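# Place bottles on ledges matching their cap colours

## Task

Put every bottle upright on the wall ledge whose label strip has the same colour as the bottle's cap, with the entire base resting on that ledge. It only counts if the bottles stay there on their own at the end, without the robot holding them.

## Robot and tools

Robot: two arms, left_arm and right_arm, each ending in a two-finger gripper. Root poses in the scene frame: left_arm at (-0.025, +0.287, 0) m, quat_wxyz (+0.998, 0, 0, +0.059); right_arm at (-0.014, -0.247, 0) m, quat_wxyz (+0.996, 0, 0, +0.084). Both arms report in one shared scene frame. Its origin sits on the table surface midway between the arms, +x runs out over the table, +z is up, and left_arm is on the +y side. The names left and right refer to the arms, not to sides of any camera picture.

Gripper frame: the fingers extend along the gripper's +z axis and close along its y axis. end_effector_position is the point midway between the finger pads, roughly 1 cm short of the fingertips. A wrist camera mount sits on each gripper and also takes up space.

Command row (used by both motion tools): 16 numbers, always all 16 even if one arm stays still. First 8 are left_arm, last 8 right_arm, each as x, y, z, qw, qx, qy, qz, opening. x, y, z are an absolute target position in metres for that gripper's end_effector_position, and qw..qz an absolute target orientation (w first), both in the scene frame. Opening runs from -1 (closed) to +1 (fully open, 0.094 m). To leave an arm where it is, repeat its last reported position and quaternion exactly, plus the opening it should keep; to hold orientation across rows, resend the same quaternion rather than the possibly drifted reported one.

execute_actions(actions): a list of actions run one after another. Each action is a table of at most 15 rows of 16 numbers; each row lasts one 1/30 s control step, and a short table keeps its final row for the remaining steps of the 15. An empty list only returns the current state and images. A target more than 0.6 m from a gripper's current position along any of that gripper's own axes makes the action refused for both arms; if the first action fails that test, or any action is malformed, nothing in the call runs.

move(target, speed, blocking): target is one 16-number row of absolute poses. Each gripper travels in a straight line toward its pose, all arriving together, taking 0.5 to 10 s; anything longer stops at 10 s short of the goal. Rotation takes the shorter direction. speed is the top path speed in m/s, 0.002 to 0.5 (default 0.25); rotation is capped at twice that in rad/s. The openings are sent at the start. Paths ignore obstacles and the other arm; grippers lag, wander, and may exceed speed, most when the arm is nearly straight. Faster contact means a harder hit, and aiming further beyond a contact presses harder. With blocking=false the result returns after 0.5 s while motion continues; other moves and execute_actions are refused until a result shows the move over, so use wait or stop first.

wait(seconds): 0 to 10 s, arms keep their last commands; returns early when a running move ends. stop(): brakes a running move (needs room, more when fast); fingers keep moving. zoom_image(camera, region): enlarges [x0, y0, x1, y1] pixels (top-left origin, at most 504 by 504) of the latest image from cam_high, cam_low (504x504), cam_left_wrist or cam_right_wrist (616x616). read_manual(section) returns only licence text. finished_scene(scene): pass the current scene number to end it; irreversible, and the goal must already hold stably.

Controller behaviour: each control step the commanded pose is clipped to within 70 mm and 16 degrees of the measured pose, then joints are driven there by damped inverse kinematics, favouring position over orientation. Far targets may need several actions; after an action, an arm continues only to its last clipped pose. Expect to finish a centimetre or more off, usually low. Elbows stop just before straight. Joint ranges (rad), base to gripper: waist -2.618 to 3.054, shoulder 0.000 to 3.142, elbow 0.000 to 3.142, wrist pitch -1.571 to 1.571, wrist yaw -1.571 to 1.571, wrist roll -2.094 to 2.094.

Results: the state line left_arm: … | right_arm: … gives each gripper's position and quat_wxyz (printed position may be off, more when reaching far). Hand target lines show the pose each arm is currently driven toward. grip_measured is the measured finger opening on the command scale (the final Joint positions value is the opening in metres); readings may be off by about 1 mm. A pose unreachable line means the clearance check altered or blocked that arm's command. The move: line reports the ending (done, off_target, moving, held, fault) and limits: paced means a sent pose was clipped, held means a check blocked some steps and the arm may then move faster than speed. Distance of each gripper from its pose is also given. A FAULT line means an arm stopped. MOTOR HOT appears from 75 °C; at 90 °C the arm pauses 10 s; at 100 °C that arm and its gripper go limp and drop.

Gripping: to hold something, command an opening about 0.03 below grip_measured for a firm grip, less for a lighter one. Pads exert about 50 to 62 N, less on thin parts.

Avoid: knocking or placing anything off the table, dropping or slamming bottles, hard pushes, arms colliding or pressing on each other, and long loaded holds that heat motors. Loose objects or held parts may occasionally get a brief external tug. Release bottles so they stand unaided before finishing.

Each tool is called as a command line: name --argument value for each argument, lists and objects as JSON in quotes; but a table of rows of numbers goes row by row, as --pt "numbers of a row", without its own name.

## Session

execute_actions --actions '[]'

Scene clock: 0.00 s.
left_arm: end_effector_position=(+0.3542, +0.3288, +0.4044) grip_measured=+1.000 end_effector_quat_wxyz=(+0.704, -0.032, +0.708, +0.040) | right_arm: end_effector_position=(+0.3619, -0.1763, +0.4063) grip_measured=+1.000 end_effector_quat_wxyz=(+0.701, -0.065, +0.708, +0.062)
Joint positions: left_arm=[-0.006  1.047  1.04   0.002  0.011  0.012  0.094] | right_arm=[ 0.016  1.053  1.056 -0.013  0.004 -0.003  0.094]
Joint velocities: left_arm=[ 0.002  0.017 -0.002 -0.007 -0.037  0.037  0.   ] | right_arm=[-0.002 -0.017 -0.002  0.037  0.007  0.037  0.   ]
Motor temperatures (°C, as the motors report them): left_arm=[28 26 26 27 28 28] | right_arm=[26 27 30 29 30 29]
Hand target (left_arm): +0.351, +0.328, +0.413; +0.712, -0.032, +0.700, +0.039
Hand target (right_arm): +0.360, -0.177, +0.405; +0.698, -0.066, +0.710, +0.062

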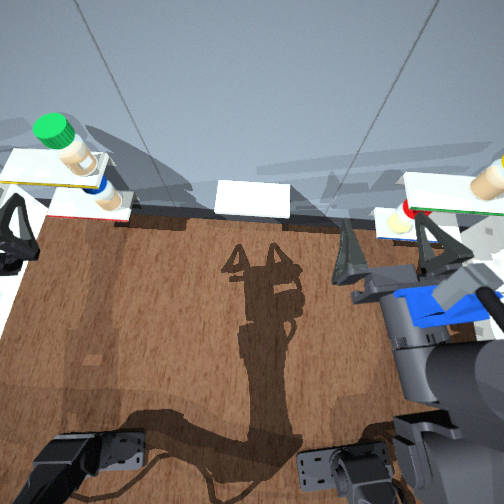

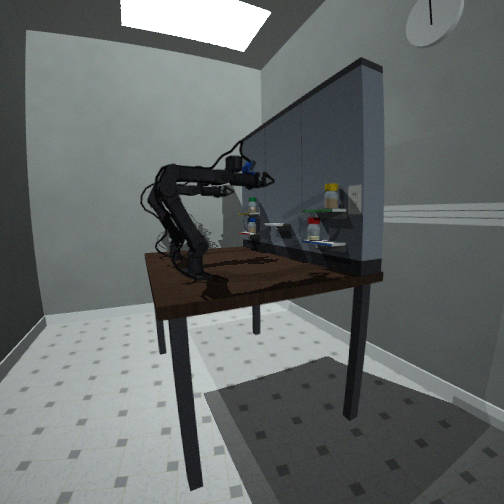

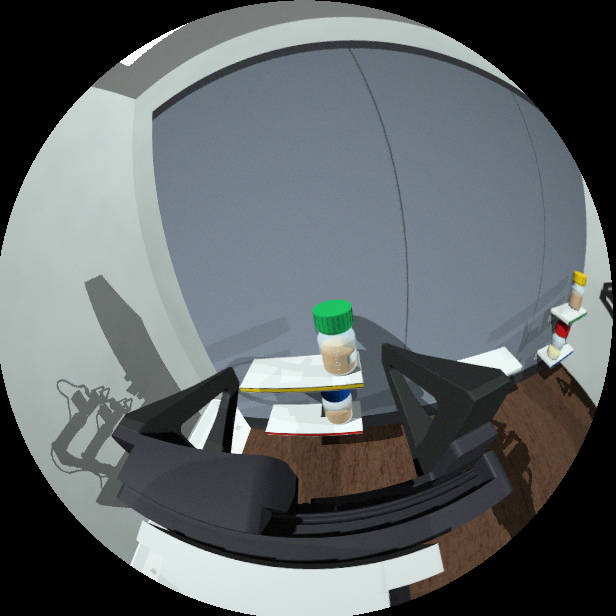

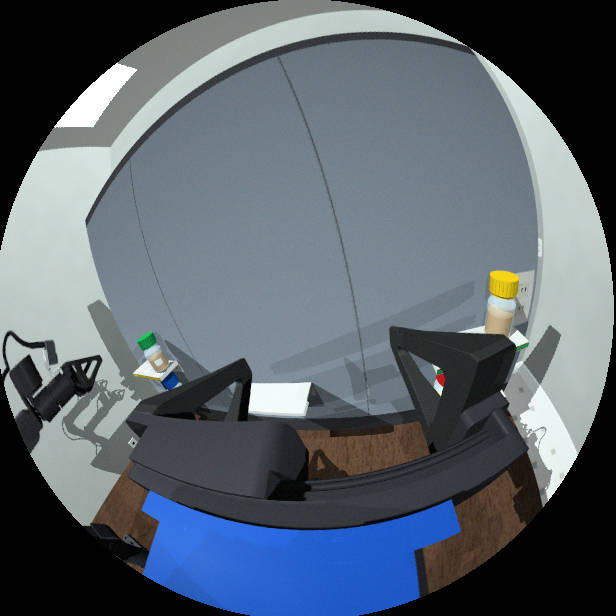

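zoom_image --camera "cam_high" --region '[0, 90, 300, 290]'

zoom_image --camera "cam_high" --region '[304, 130, 504, 330]'

zoom_image --camera "cam_low" --region '[210, 150, 390, 300]'

Region (0, 90, 300, 290) of cam_high's 504x504 image, scaled by 1.680, with more detail than that image has.

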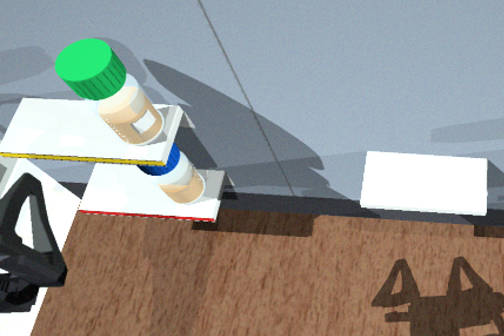

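Region (304, 130, 504, 330) of cam_high's 504x504 image, scaled by 2.520, with more detail than that image has.

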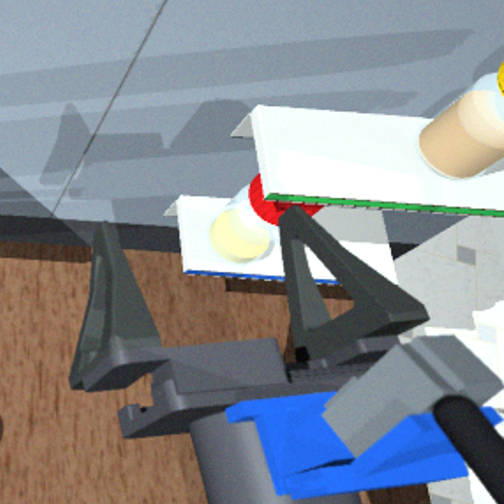

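Region (210, 150, 390, 300) of cam_low's 504x504 image, scaled by 2.800, with more detail than that image has.

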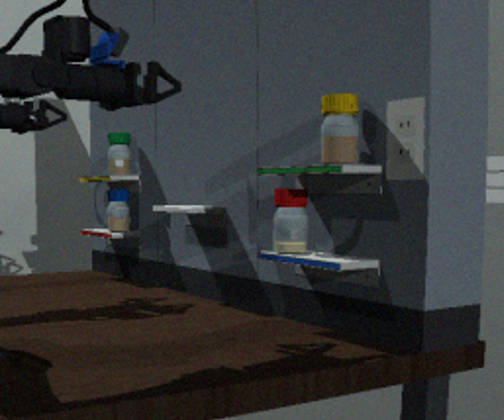

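move --target '[0.37,0.31,0.31,0.707,0,0.707,0,1, 0.37,-0.46,0.30,0.707,0,0.707,0,1]' --speed 0.3

Scene clock: 3.37 s.
left_arm: end_effector_position=(+0.3677, +0.3157, +0.3126) grip_measured=+1.000 end_effector_quat_wxyz=(+0.707, -0.003, +0.707, +0.010) | right_arm: end_effector_position=(+0.3735, -0.4606, +0.2893) grip_measured=+1.000 end_effector_quat_wxyz=(+0.702, +0.009, +0.712, +0.004)
Joint positions: left_arm=[-0.006  1.085  0.688  0.398  0.093  0.01   0.094] | right_arm=[-0.964  1.463  0.868  0.574 -0.788  0.004  0.094]
Joint velocities: left_arm=[-0.007  0.007 -0.002  0.007 -0.022 -0.066  0.   ] | right_arm=[ 0.002 -0.007 -0.017 -0.007 -0.007  0.007  0.   ]
Motor temperatures (°C, as the motors report them): left_arm=[28 26 27 28 28 28] | right_arm=[26 28 30 30 30 29]
Hand target (left_arm): +0.369, +0.310, +0.310; +0.707, +0.000, +0.707, -0.000
Hand target (right_arm): +0.374, -0.461, +0.300; +0.708, +0.003, +0.706, +0.003
Off the commanded pose (left_arm): 0.007 m, 1 deg.
Off the commanded pose (right_arm): 0.011 m, 1 deg.
move: off_target (right_arm)

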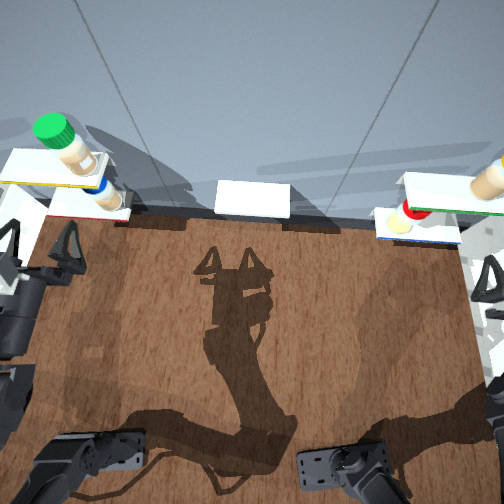

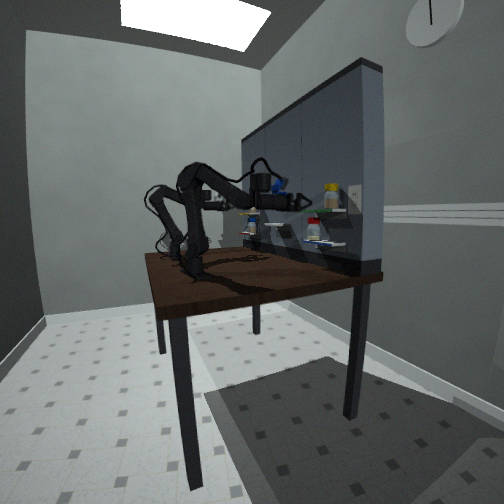

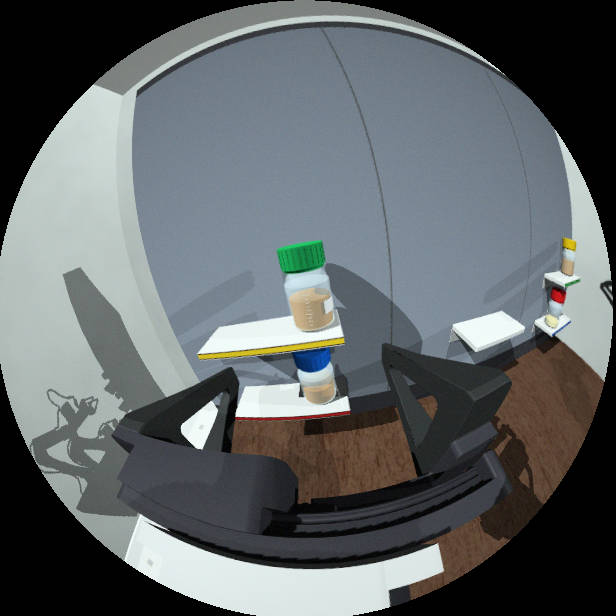

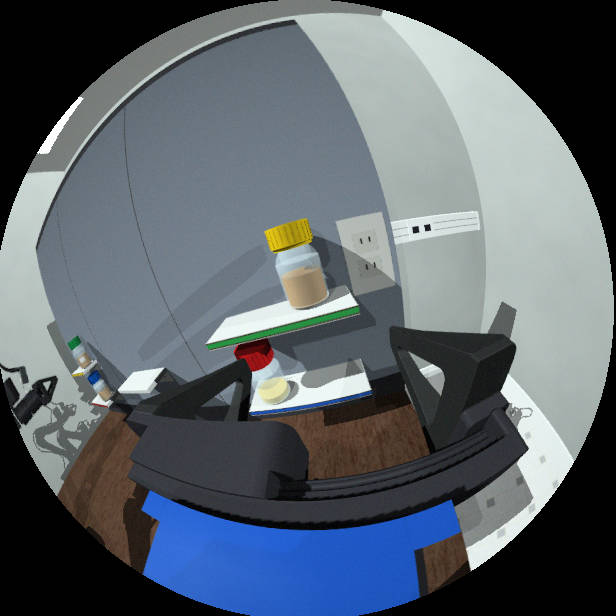

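zoom_image --camera "cam_low" --region '[230, 150, 370, 270]'

Region (230, 150, 370, 270) of cam_low's 504x504 image, scaled by 3.600, with more detail than that image has; it fills the top 432 rows of this view, and the rest is white.

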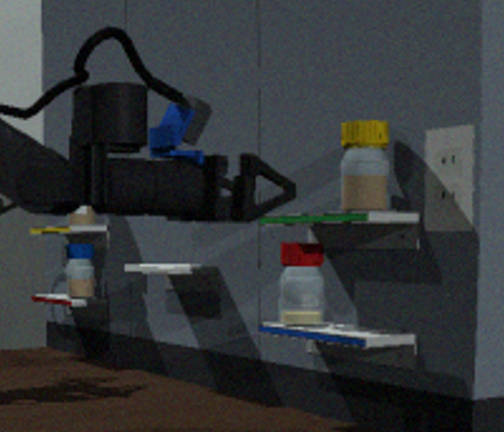

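move --target '[0.44,0.31,0.317,0.707,0,0.707,0,1, 0.44,-0.455,0.317,0.707,0,0.707,0,1]' --speed 0.2

zoom_image --camera "cam_low" --region '[230, 150, 370, 270]'

Scene clock: 4.83 s.
left_arm: end_effector_position=(+0.4352, +0.3121, +0.3013) grip_measured=+1.000 end_effector_quat_wxyz=(+0.694, +0.002, +0.720, +0.003) | right_arm: end_effector_position=(+0.4352, -0.4513, +0.3163) grip_measured=+1.000 end_effector_quat_wxyz=(+0.711, -0.003, +0.703, +0.001)
Joint positions: left_arm=[-0.034  1.381  0.871  0.472  0.082  0.01   0.094] | right_arm=[-0.82   1.599  1.082  0.531 -0.657  0.004  0.094]
Joint velocities: left_arm=[-0.007  0.002 -0.012  0.022  0.007  0.007  0.   ] | right_arm=[-0.012  0.007 -0.037  0.007  0.022  0.11   0.   ]
Motor temperatures (°C, as the motors report them): left_arm=[28 26 27 29 28 28] | right_arm=[26 28 31 30 30 29]
Hand target (left_arm): +0.439, +0.310, +0.317; +0.707, +0.000, +0.707, +0.000
Hand target (right_arm): +0.440, -0.454, +0.317; +0.707, -0.000, +0.707, -0.000
Off the commanded pose (left_arm): 0.017 m, 2 deg.
Off the commanded pose (right_arm): 0.006 m, 1 deg.
move: off_target (left_arm)

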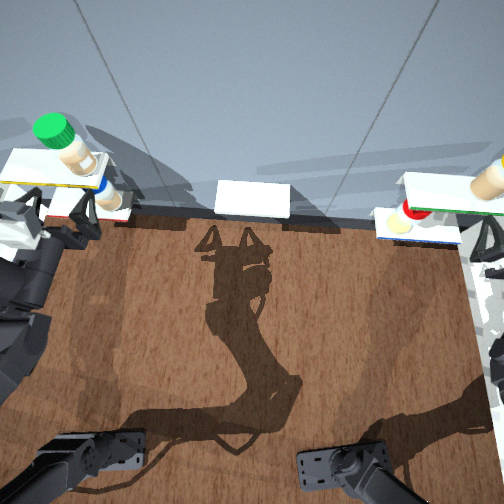

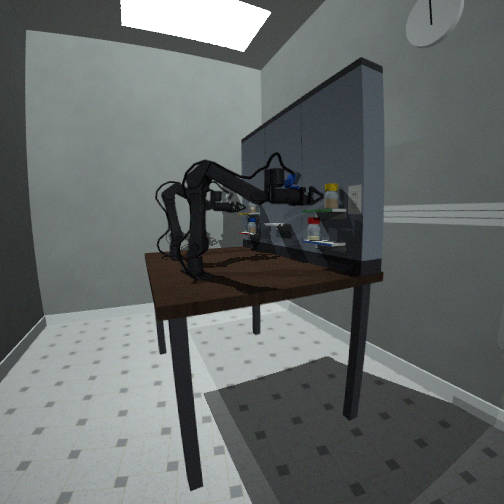

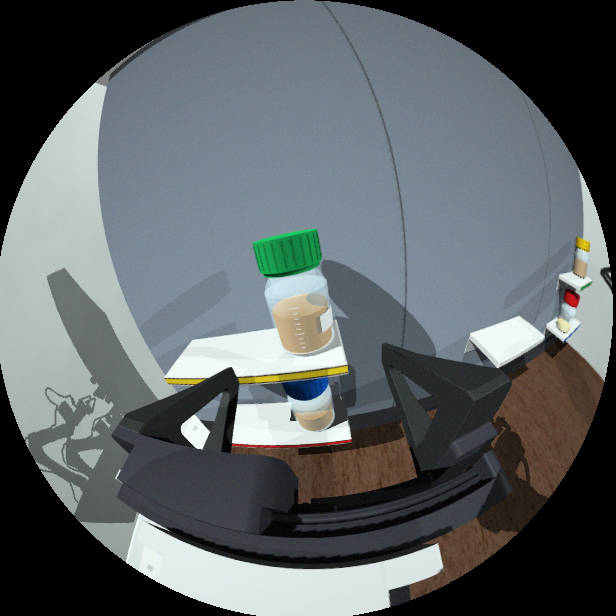

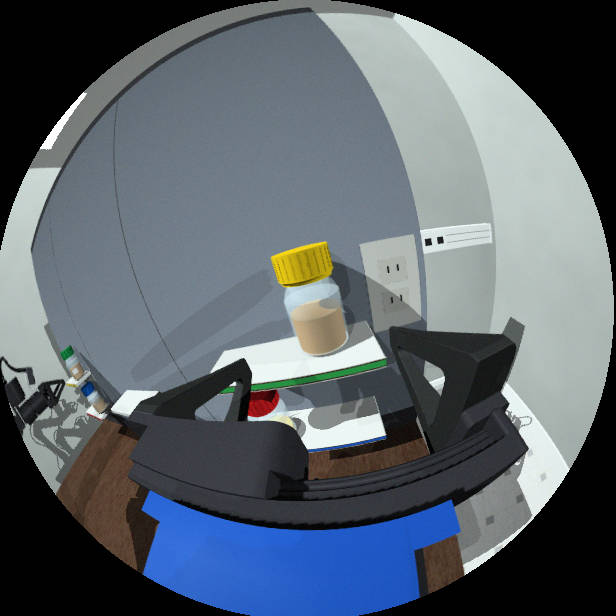

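Region (230, 150, 370, 270) of cam_low's 504x504 image, scaled by 3.600, with more detail than that image has; it fills the top 432 rows of this view, and the rest is white.

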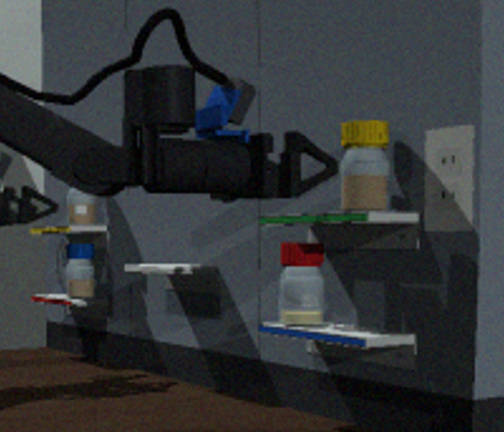

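move --target '[0.50,0.313,0.32,0.707,0,0.707,0,1, 0.50,-0.458,0.308,0.707,0,0.707,0,1]' --speed 0.12

zoom_image --camera "cam_low" --region '[230, 150, 370, 270]'

Scene clock: 6.07 s.
left_arm: end_effector_position=(+0.4955, +0.3154, +0.3052) grip_measured=+1.000 end_effector_quat_wxyz=(+0.695, +0.002, +0.719, +0.003) | right_arm: end_effector_position=(+0.4951, -0.4559, +0.3062) grip_measured=+1.000 end_effector_quat_wxyz=(+0.710, -0.002, +0.705, +0.002)
Joint positions: left_arm=[-0.039  1.612  1.097  0.481  0.078  0.01   0.094] | right_arm=[-0.737  1.8    1.273  0.535 -0.573  0.004  0.094]
Joint velocities: left_arm=[-0.007 -0.012 -0.012  0.022 -0.051  0.051  0.   ] | right_arm=[-0.002 -0.007 -0.022 -0.066  0.051  0.081  0.   ]
Motor temperatures (°C, as the motors report them): left_arm=[28 26 27 29 28 28] | right_arm=[26 28 31 30 30 29]
Hand target (left_arm): +0.499, +0.312, +0.320; +0.707, +0.000, +0.707, +0.000
Hand target (right_arm): +0.500, -0.457, +0.307; +0.707, -0.000, +0.707, -0.000
Off the commanded pose (left_arm): 0.016 m, 2 deg.
Off the commanded pose (right_arm): 0.006 m, 0 deg.
move: off_target (left_arm)

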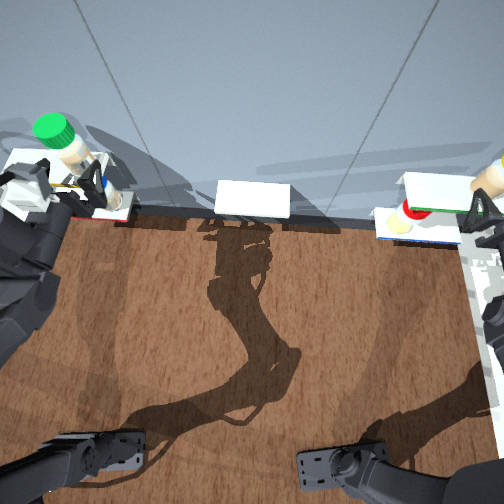

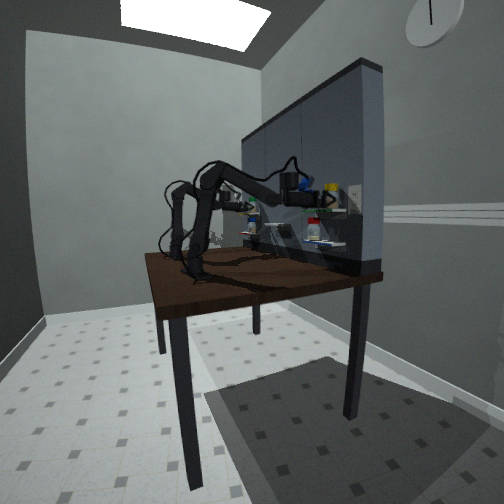

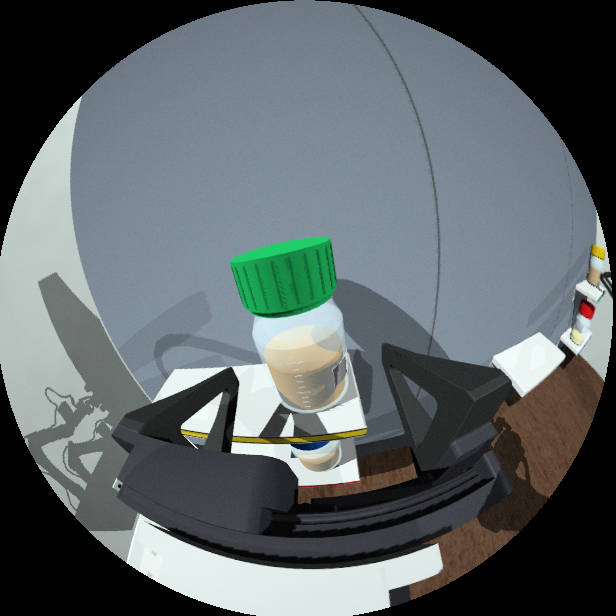

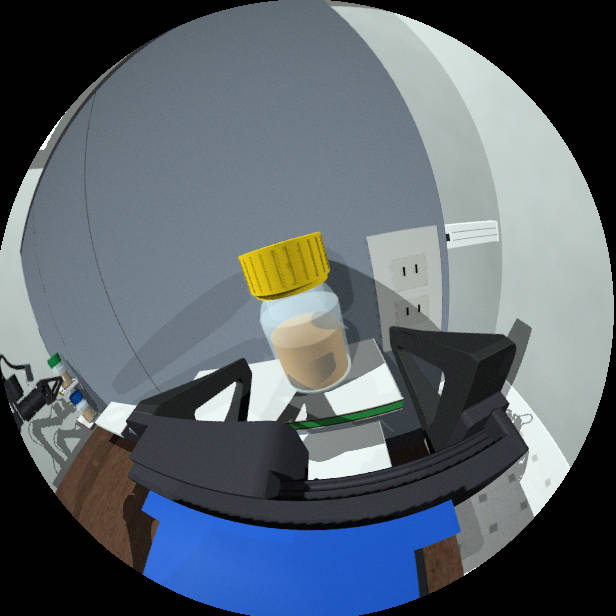

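Region (230, 150, 370, 270) of cam_low's 504x504 image, scaled by 3.600, with more detail than that image has; it fills the top 432 rows of this view, and the rest is white.

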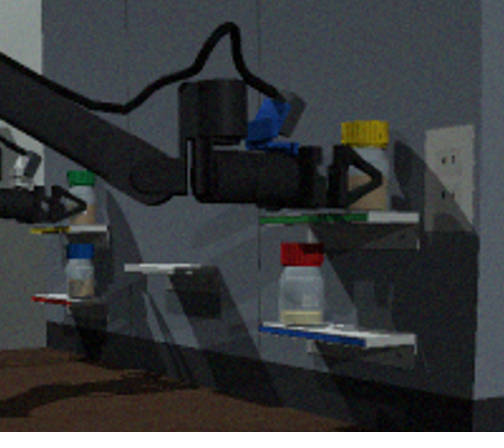

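move --target '[0.524,0.316,0.322,0.707,0,0.707,0,1, 0.536,-0.451,0.314,0.707,0,0.707,0,1]' --speed 0.1

Scene clock: 7.23 s.
left_arm: end_effector_position=(+0.5199, +0.3174, +0.3122) grip_measured=+1.000 end_effector_quat_wxyz=(+0.701, +0.003, +0.713, +0.003) | right_arm: end_effector_position=(+0.5307, -0.4489, +0.3154) grip_measured=+1.000 end_effector_quat_wxyz=(+0.712, -0.003, +0.702, +0.001)
Joint positions: left_arm=[-0.039  1.7    1.204  0.478  0.078  0.01   0.094] | right_arm=[-0.677  1.892  1.423  0.486 -0.514  0.004  0.094]
Joint velocities: left_arm=[-0.007  0.017 -0.002  0.022 -0.066 -0.037  0.   ] | right_arm=[-0.007  0.017  0.012 -0.007 -0.066 -0.007  0.   ]
Motor temperatures (°C, as the motors report them): left_arm=[28 26 28 29 28 28] | right_arm=[26 28 31 31 30 29]
Hand target (left_arm): +0.524, +0.316, +0.322; +0.707, +0.000, +0.707, +0.000
Hand target (right_arm): +0.536, -0.450, +0.314; +0.707, -0.000, +0.707, -0.000
Off the commanded pose (left_arm): 0.011 m, 1 deg.
Off the commanded pose (right_arm): 0.006 m, 1 deg.
move: off_target (left_arm)

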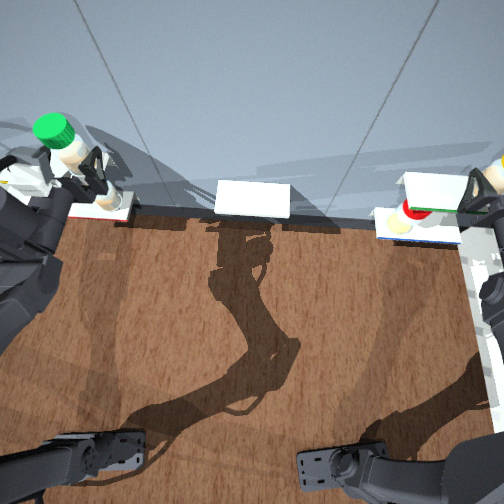

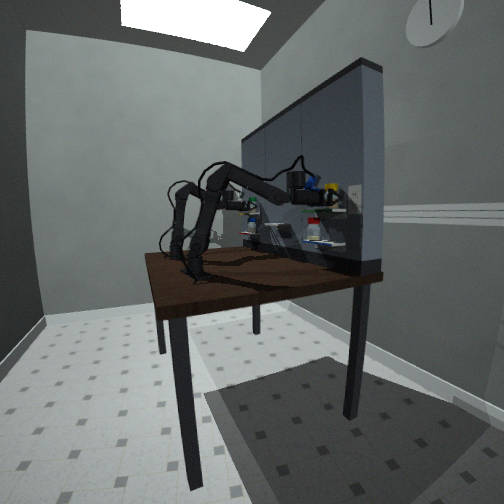

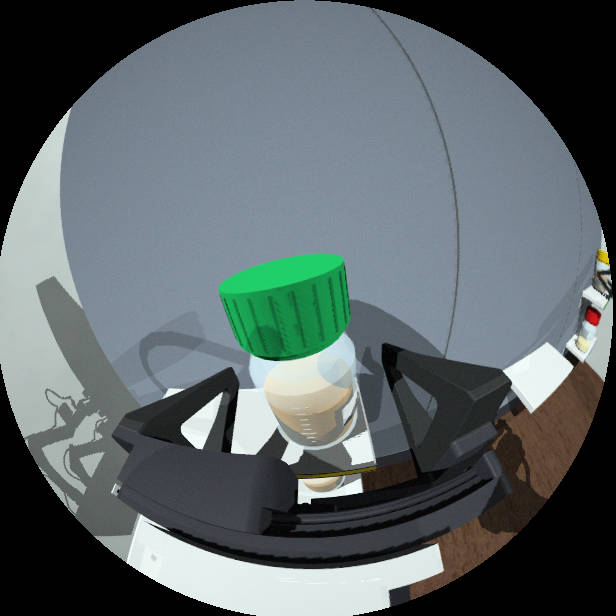

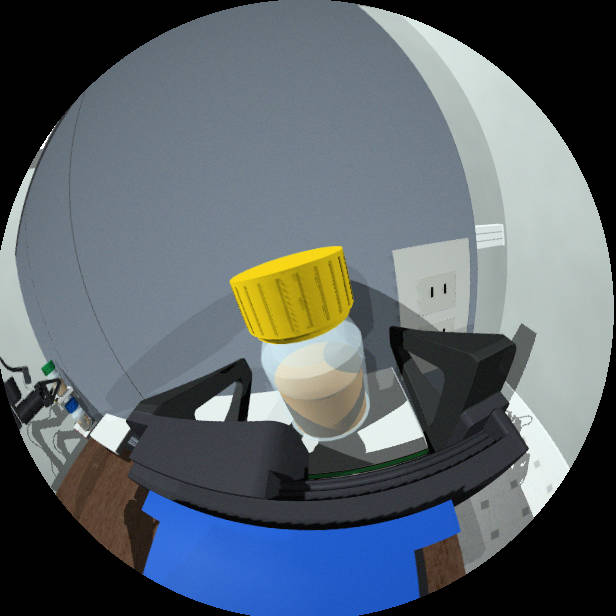

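execute_actions --actions '[[[0.525,0.323,0.314,0.707,0,0.707,0,0.6, 0.543,-0.449,0.311,0.707,0,0.707,0,0.6]],[[0.525,0.323,0.314,0.707,0,0.707,0,0.3, 0.543,-0.449,0.311,0.707,0,0.707,0,0.3],[0.525,0.323,0.314,0.707,0,0.707,0,0.3, 0.543,-0.449,0.311,0.707,0,0.707,0,0.3],[0.525,0.323,0.314,0.707,0,0.707,0,0.3, 0.543,-0.449,0.311,0.707,0,0.707,0,0.3],[0.525,0.323,0.314,0.707,0,0.707,0,0.25, 0.543,-0.449,0.311,0.707,0,0.707,0,0.25],[0.525,0.323,0.314,0.707,0,0.707,0,0.25, 0.543,-0.449,0.311,0.707,0,0.707,0,0.25],[0.525,0.323,0.314,0.707,0,0.707,0,0.2, 0.543,-0.449,0.311,0.707,0,0.707,0,0.2],[0.525,0.323,0.314,0.707,0,0.707,0,0.2, 0.543,-0.449,0.311,0.707,0,0.707,0,0.2],[0.525,0.323,0.314,0.707,0,0.707,0,0.15, 0.543,-0.449,0.311,0.707,0,0.707,0,0.15]]]'

Scene clock: 8.50 s.
left_arm: end_effector_position=(+0.5230, +0.3180, +0.3060) grip_measured=+0.179 end_effector_quat_wxyz=(+0.699, +0.006, +0.715, -0.001) | right_arm: end_effector_position=(+0.5379, -0.4487, +0.3097) grip_measured=+0.168 end_effector_quat_wxyz=(+0.709, -0.001, +0.705, +0.001)
Joint positions: left_arm=[-0.033  1.717  1.204  0.49   0.095  0.01   0.055] | right_arm=[-0.668  1.918  1.442  0.483 -0.502  0.004  0.055]
Joint velocities: left_arm=[-0.012 -0.012  0.002  0.007 -0.022 -0.022  0.   ] | right_arm=[-0.022  0.002  0.002 -0.007  0.007 -0.007 -0.   ]
Motor temperatures (°C, as the motors report them): left_arm=[28 27 28 30 28 28] | right_arm=[26 29 32 31 30 29]
Hand target (left_arm): +0.525, +0.323, +0.314; +0.707, +0.000, +0.707, +0.000
Hand target (right_arm): +0.543, -0.449, +0.311; +0.707, -0.000, +0.707, +0.000
Off the commanded pose (left_arm): 0.010 m, 2 deg.
Off the commanded pose (right_arm): 0.005 m, 0 deg.

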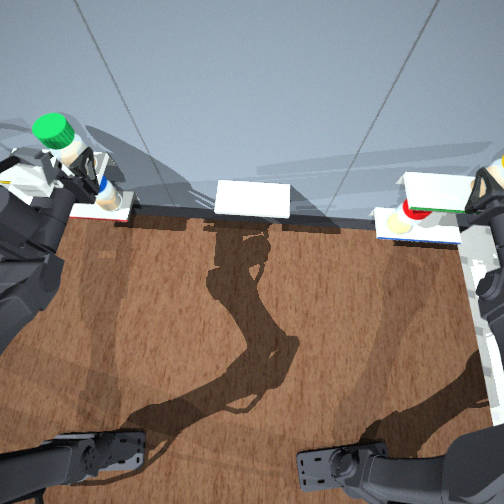

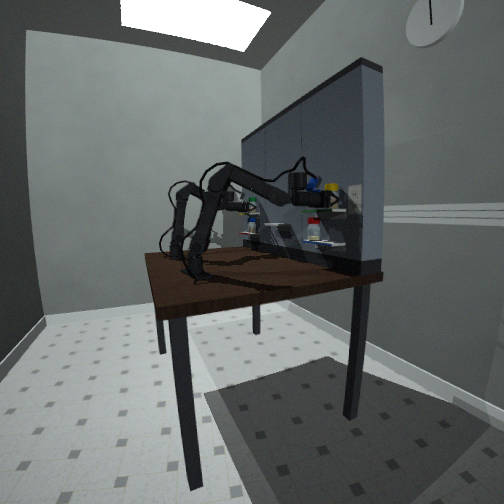

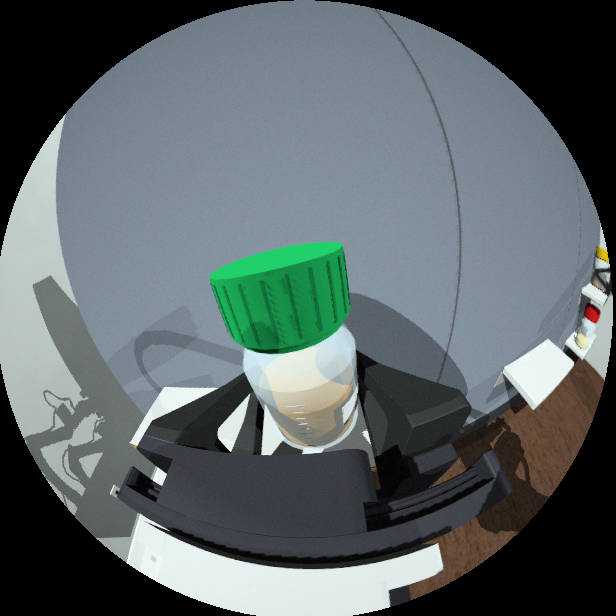

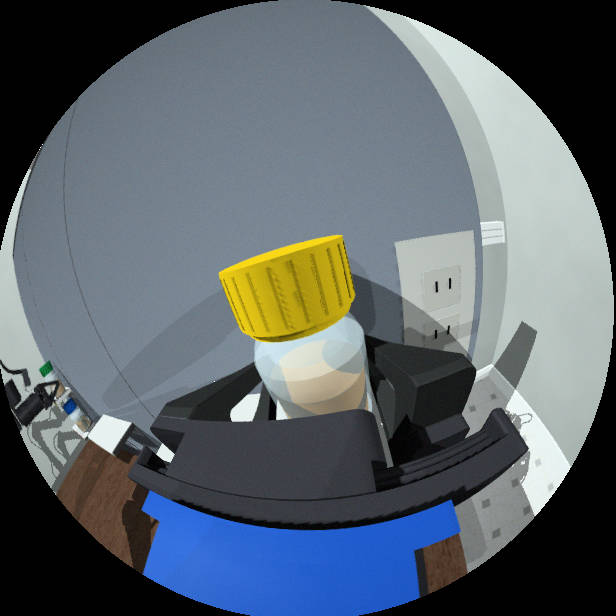

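move --target '[0.52,0.32,0.345,0.707,0,0.707,0,0.14, 0.535,-0.449,0.335,0.707,0,0.707,0,0.13]' --speed 0.1

move --target '[0.505,0.21,0.34,0.705,0.05,0.705,-0.05,0.14, 0.43,-0.40,0.335,0.707,0,0.707,0,0.13]' --speed 0.25

move --target '[0.515,0.04,0.285,0.701,0.092,0.701,-0.092,0.14, 0.40,-0.25,0.28,0.707,0,0.707,0,0.13]' --speed 0.25

Scene clock: 9.93 s.
left_arm: end_effector_position=(+0.5246, +0.3182, +0.3072) grip_measured=+0.179 end_effector_quat_wxyz=(+0.681, +0.004, +0.733, -0.002) | right_arm: end_effector_position=(+0.5381, -0.4488, +0.3107) grip_measured=+0.167 end_effector_quat_wxyz=(+0.696, +0.006, +0.718, +0.009)
Joint positions: left_arm=[-0.033  1.712  1.254  0.384  0.094  0.01   0.055] | right_arm=[-0.668  1.91   1.476  0.398 -0.502  0.004  0.055]
Joint velocities: left_arm=[ 0.007 -0.007 -0.012 -0.022 -0.051 -0.022 -0.001] | right_arm=[-0.012  0.002  0.007 -0.081  0.022 -0.007 -0.   ]
Motor temperatures (°C, as the motors report them): left_arm=[28 27 28 30 28 28] | right_arm=[26 29 32 31 30 29]
Hand target (left_arm): +0.519, +0.320, +0.345; +0.707, +0.000, +0.707, -0.000
Hand target (right_arm): +0.534, -0.449, +0.335; +0.707, +0.000, +0.707, -0.000
Off the commanded pose (left_arm): 0.038 m, 4 deg.
Off the commanded pose (right_arm): 0.024 m, 2 deg.
move: off_target (left_arm, right_arm)

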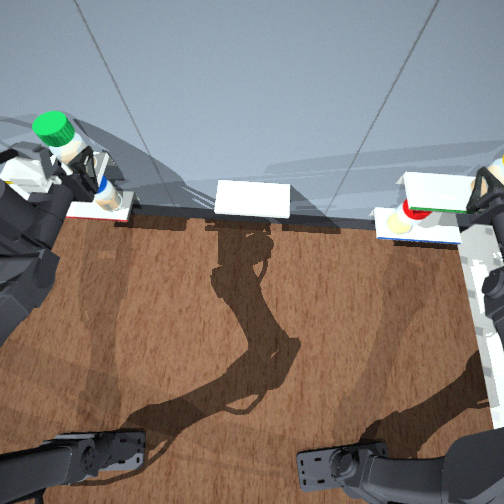

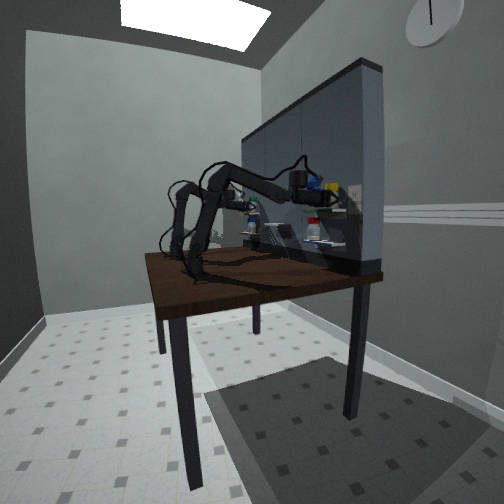

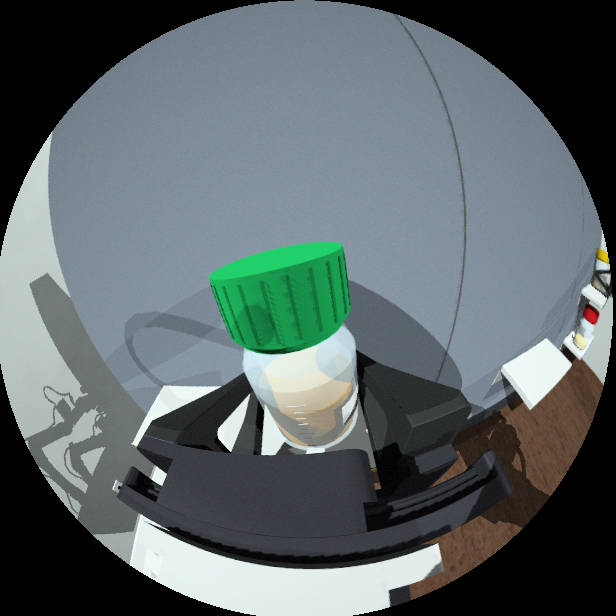

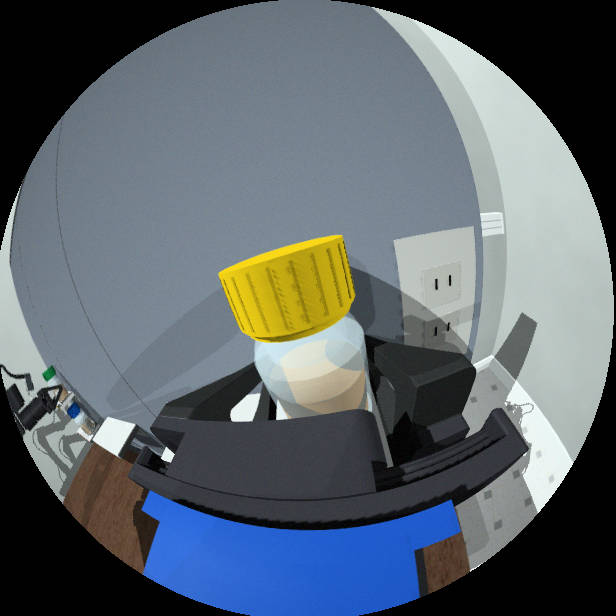

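Scene clock: 10.97 s.
left_arm: end_effector_position=(+0.5111, +0.2053, +0.3037) grip_measured=+0.179 end_effector_quat_wxyz=(+0.671, +0.060, +0.737, -0.049) | right_arm: end_effector_position=(+0.4351, -0.4019, +0.3283) grip_measured=+0.167 end_effector_quat_wxyz=(+0.698, +0.007, +0.716, +0.006)
Joint positions: left_arm=[-0.27   1.68   1.224  0.362  0.002  0.009  0.055] | right_arm=[-0.691  1.473  1.047  0.398 -0.52   0.004  0.055]
Joint velocities: left_arm=[ 0.022 -0.017  0.012  0.095  0.007 -0.007 -0.   ] | right_arm=[ 0.012  0.007  0.002 -0.007 -0.037 -0.066 -0.   ]
Motor temperatures (°C, as the motors report them): left_arm=[28 27 28 30 28 28] | right_arm=[26 29 32 31 30 29]
Hand target (left_arm): +0.504, +0.210, +0.339; +0.705, +0.050, +0.705, -0.049
Hand target (right_arm): +0.429, -0.402, +0.336; +0.707, +0.000, +0.707, -0.000
Off the commanded pose (left_arm): 0.037 m, 5 deg.
Off the commanded pose (right_arm): 0.009 m, 2 deg.
move: off_target (left_arm)

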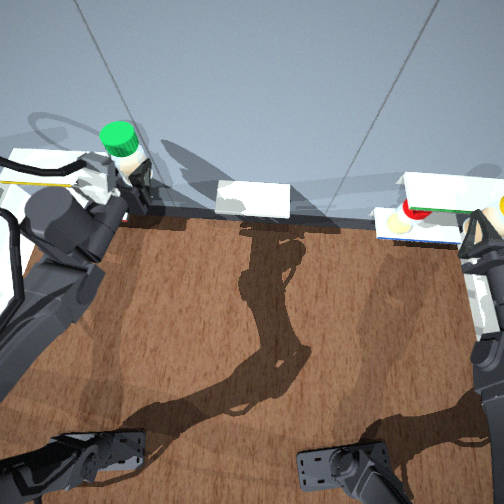

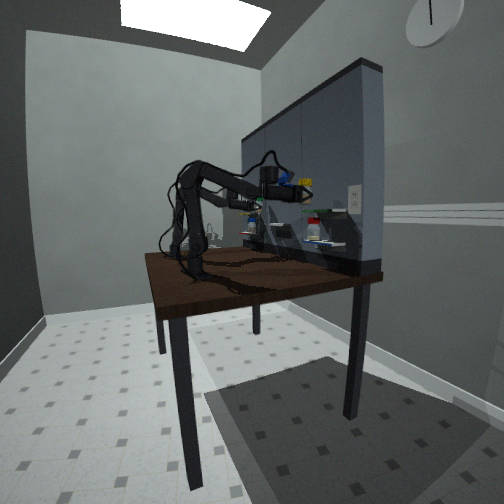

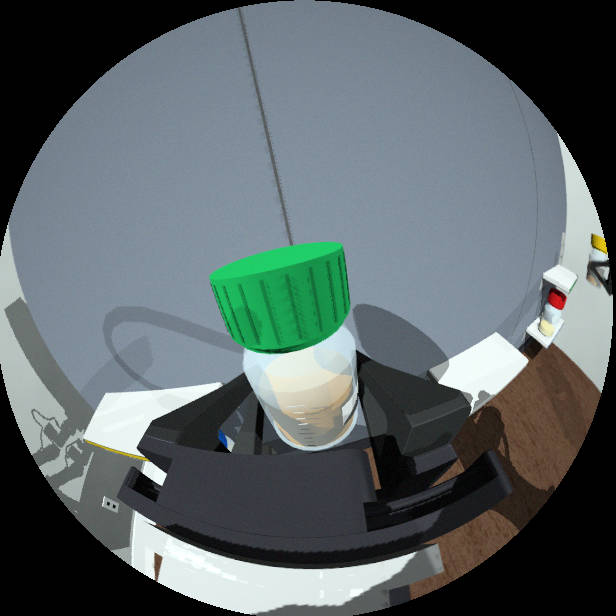

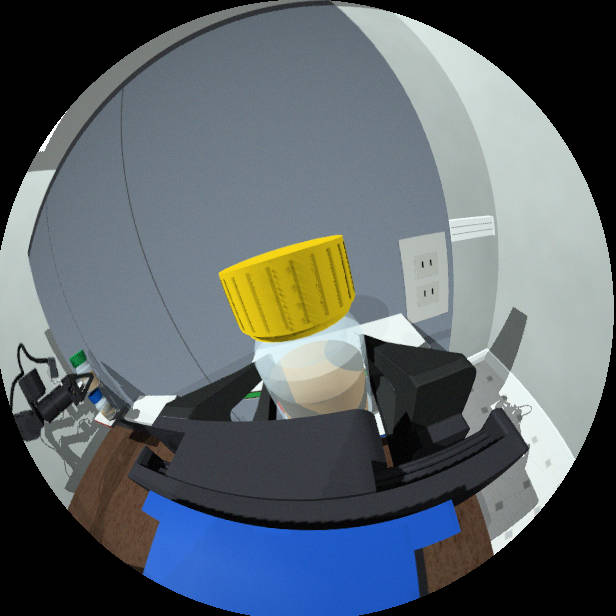

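Scene clock: 12.37 s.
left_arm: end_effector_position=(+0.5054, +0.0405, +0.2438) grip_measured=+0.179 end_effector_quat_wxyz=(+0.661, +0.112, +0.738, -0.081) | right_arm: end_effector_position=(+0.4011, -0.2500, +0.2603) grip_measured=+0.167 end_effector_quat_wxyz=(+0.681, -0.000, +0.732, +0.004)
Joint positions: left_arm=[-0.625  1.911  1.283  0.511 -0.234  0.002  0.055] | right_arm=[-0.191  1.23   0.628  0.531 -0.029  0.004  0.055]
Joint velocities: left_arm=[-0.012 -0.007  0.002 -0.007 -0.095 -0.066  0.   ] | right_arm=[-0.012 -0.007 -0.007  0.007  0.007 -0.051  0.   ]
Motor temperatures (°C, as the motors report them): left_arm=[28 28 29 31 28 28] | right_arm=[26 29 32 32 30 29]
Hand target (left_arm): +0.511, +0.042, +0.285; +0.701, +0.093, +0.701, -0.091
Hand target (right_arm): +0.398, -0.250, +0.280; +0.706, -0.001, +0.708, -0.001
Off the commanded pose (left_arm): 0.042 m, 7 deg.
Off the commanded pose (right_arm): 0.020 m, 4 deg.
move: off_target (left_arm, right_arm)

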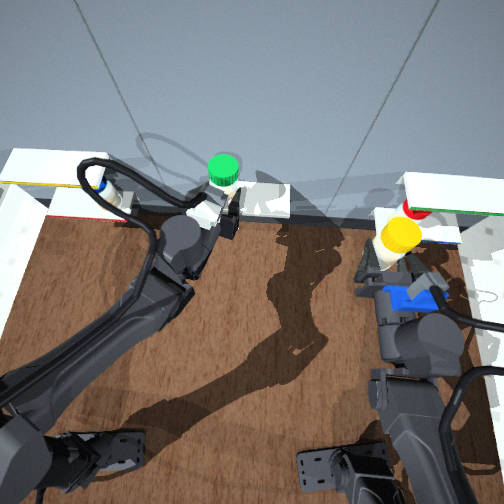

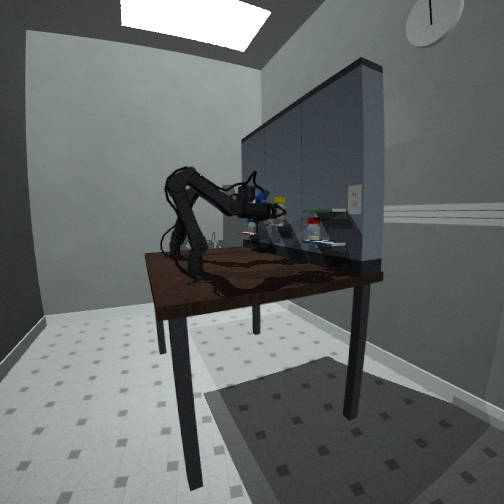

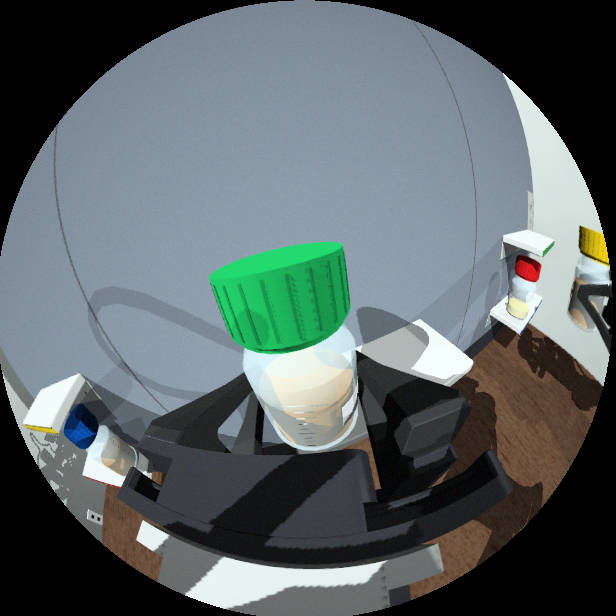

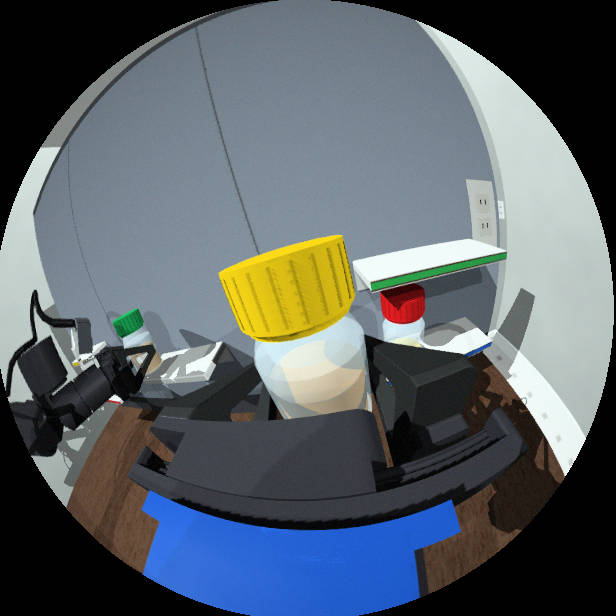

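zoom_image --camera "cam_right_wrist" --region '[60, 290, 260, 420]'

zoom_image --camera "cam_high" --region '[170, 140, 320, 250]'

Region (60, 290, 260, 420) of cam_right_wrist's 616x616 image, scaled by 2.520, with more detail than that image has; it fills the top 328 rows of this view, and the rest is white.

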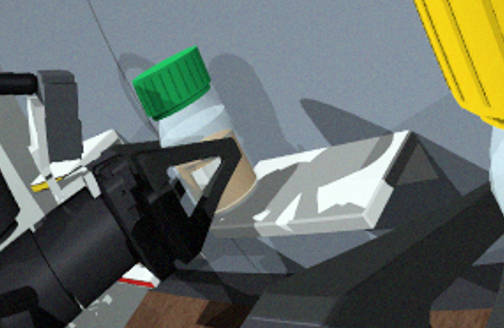

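Region (170, 140, 320, 250) of cam_high's 504x504 image, scaled by 3.360, with more detail than that image has; it fills the top 370 rows of this view, and the rest is white.

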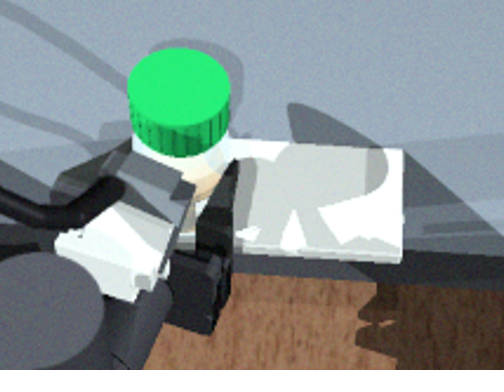

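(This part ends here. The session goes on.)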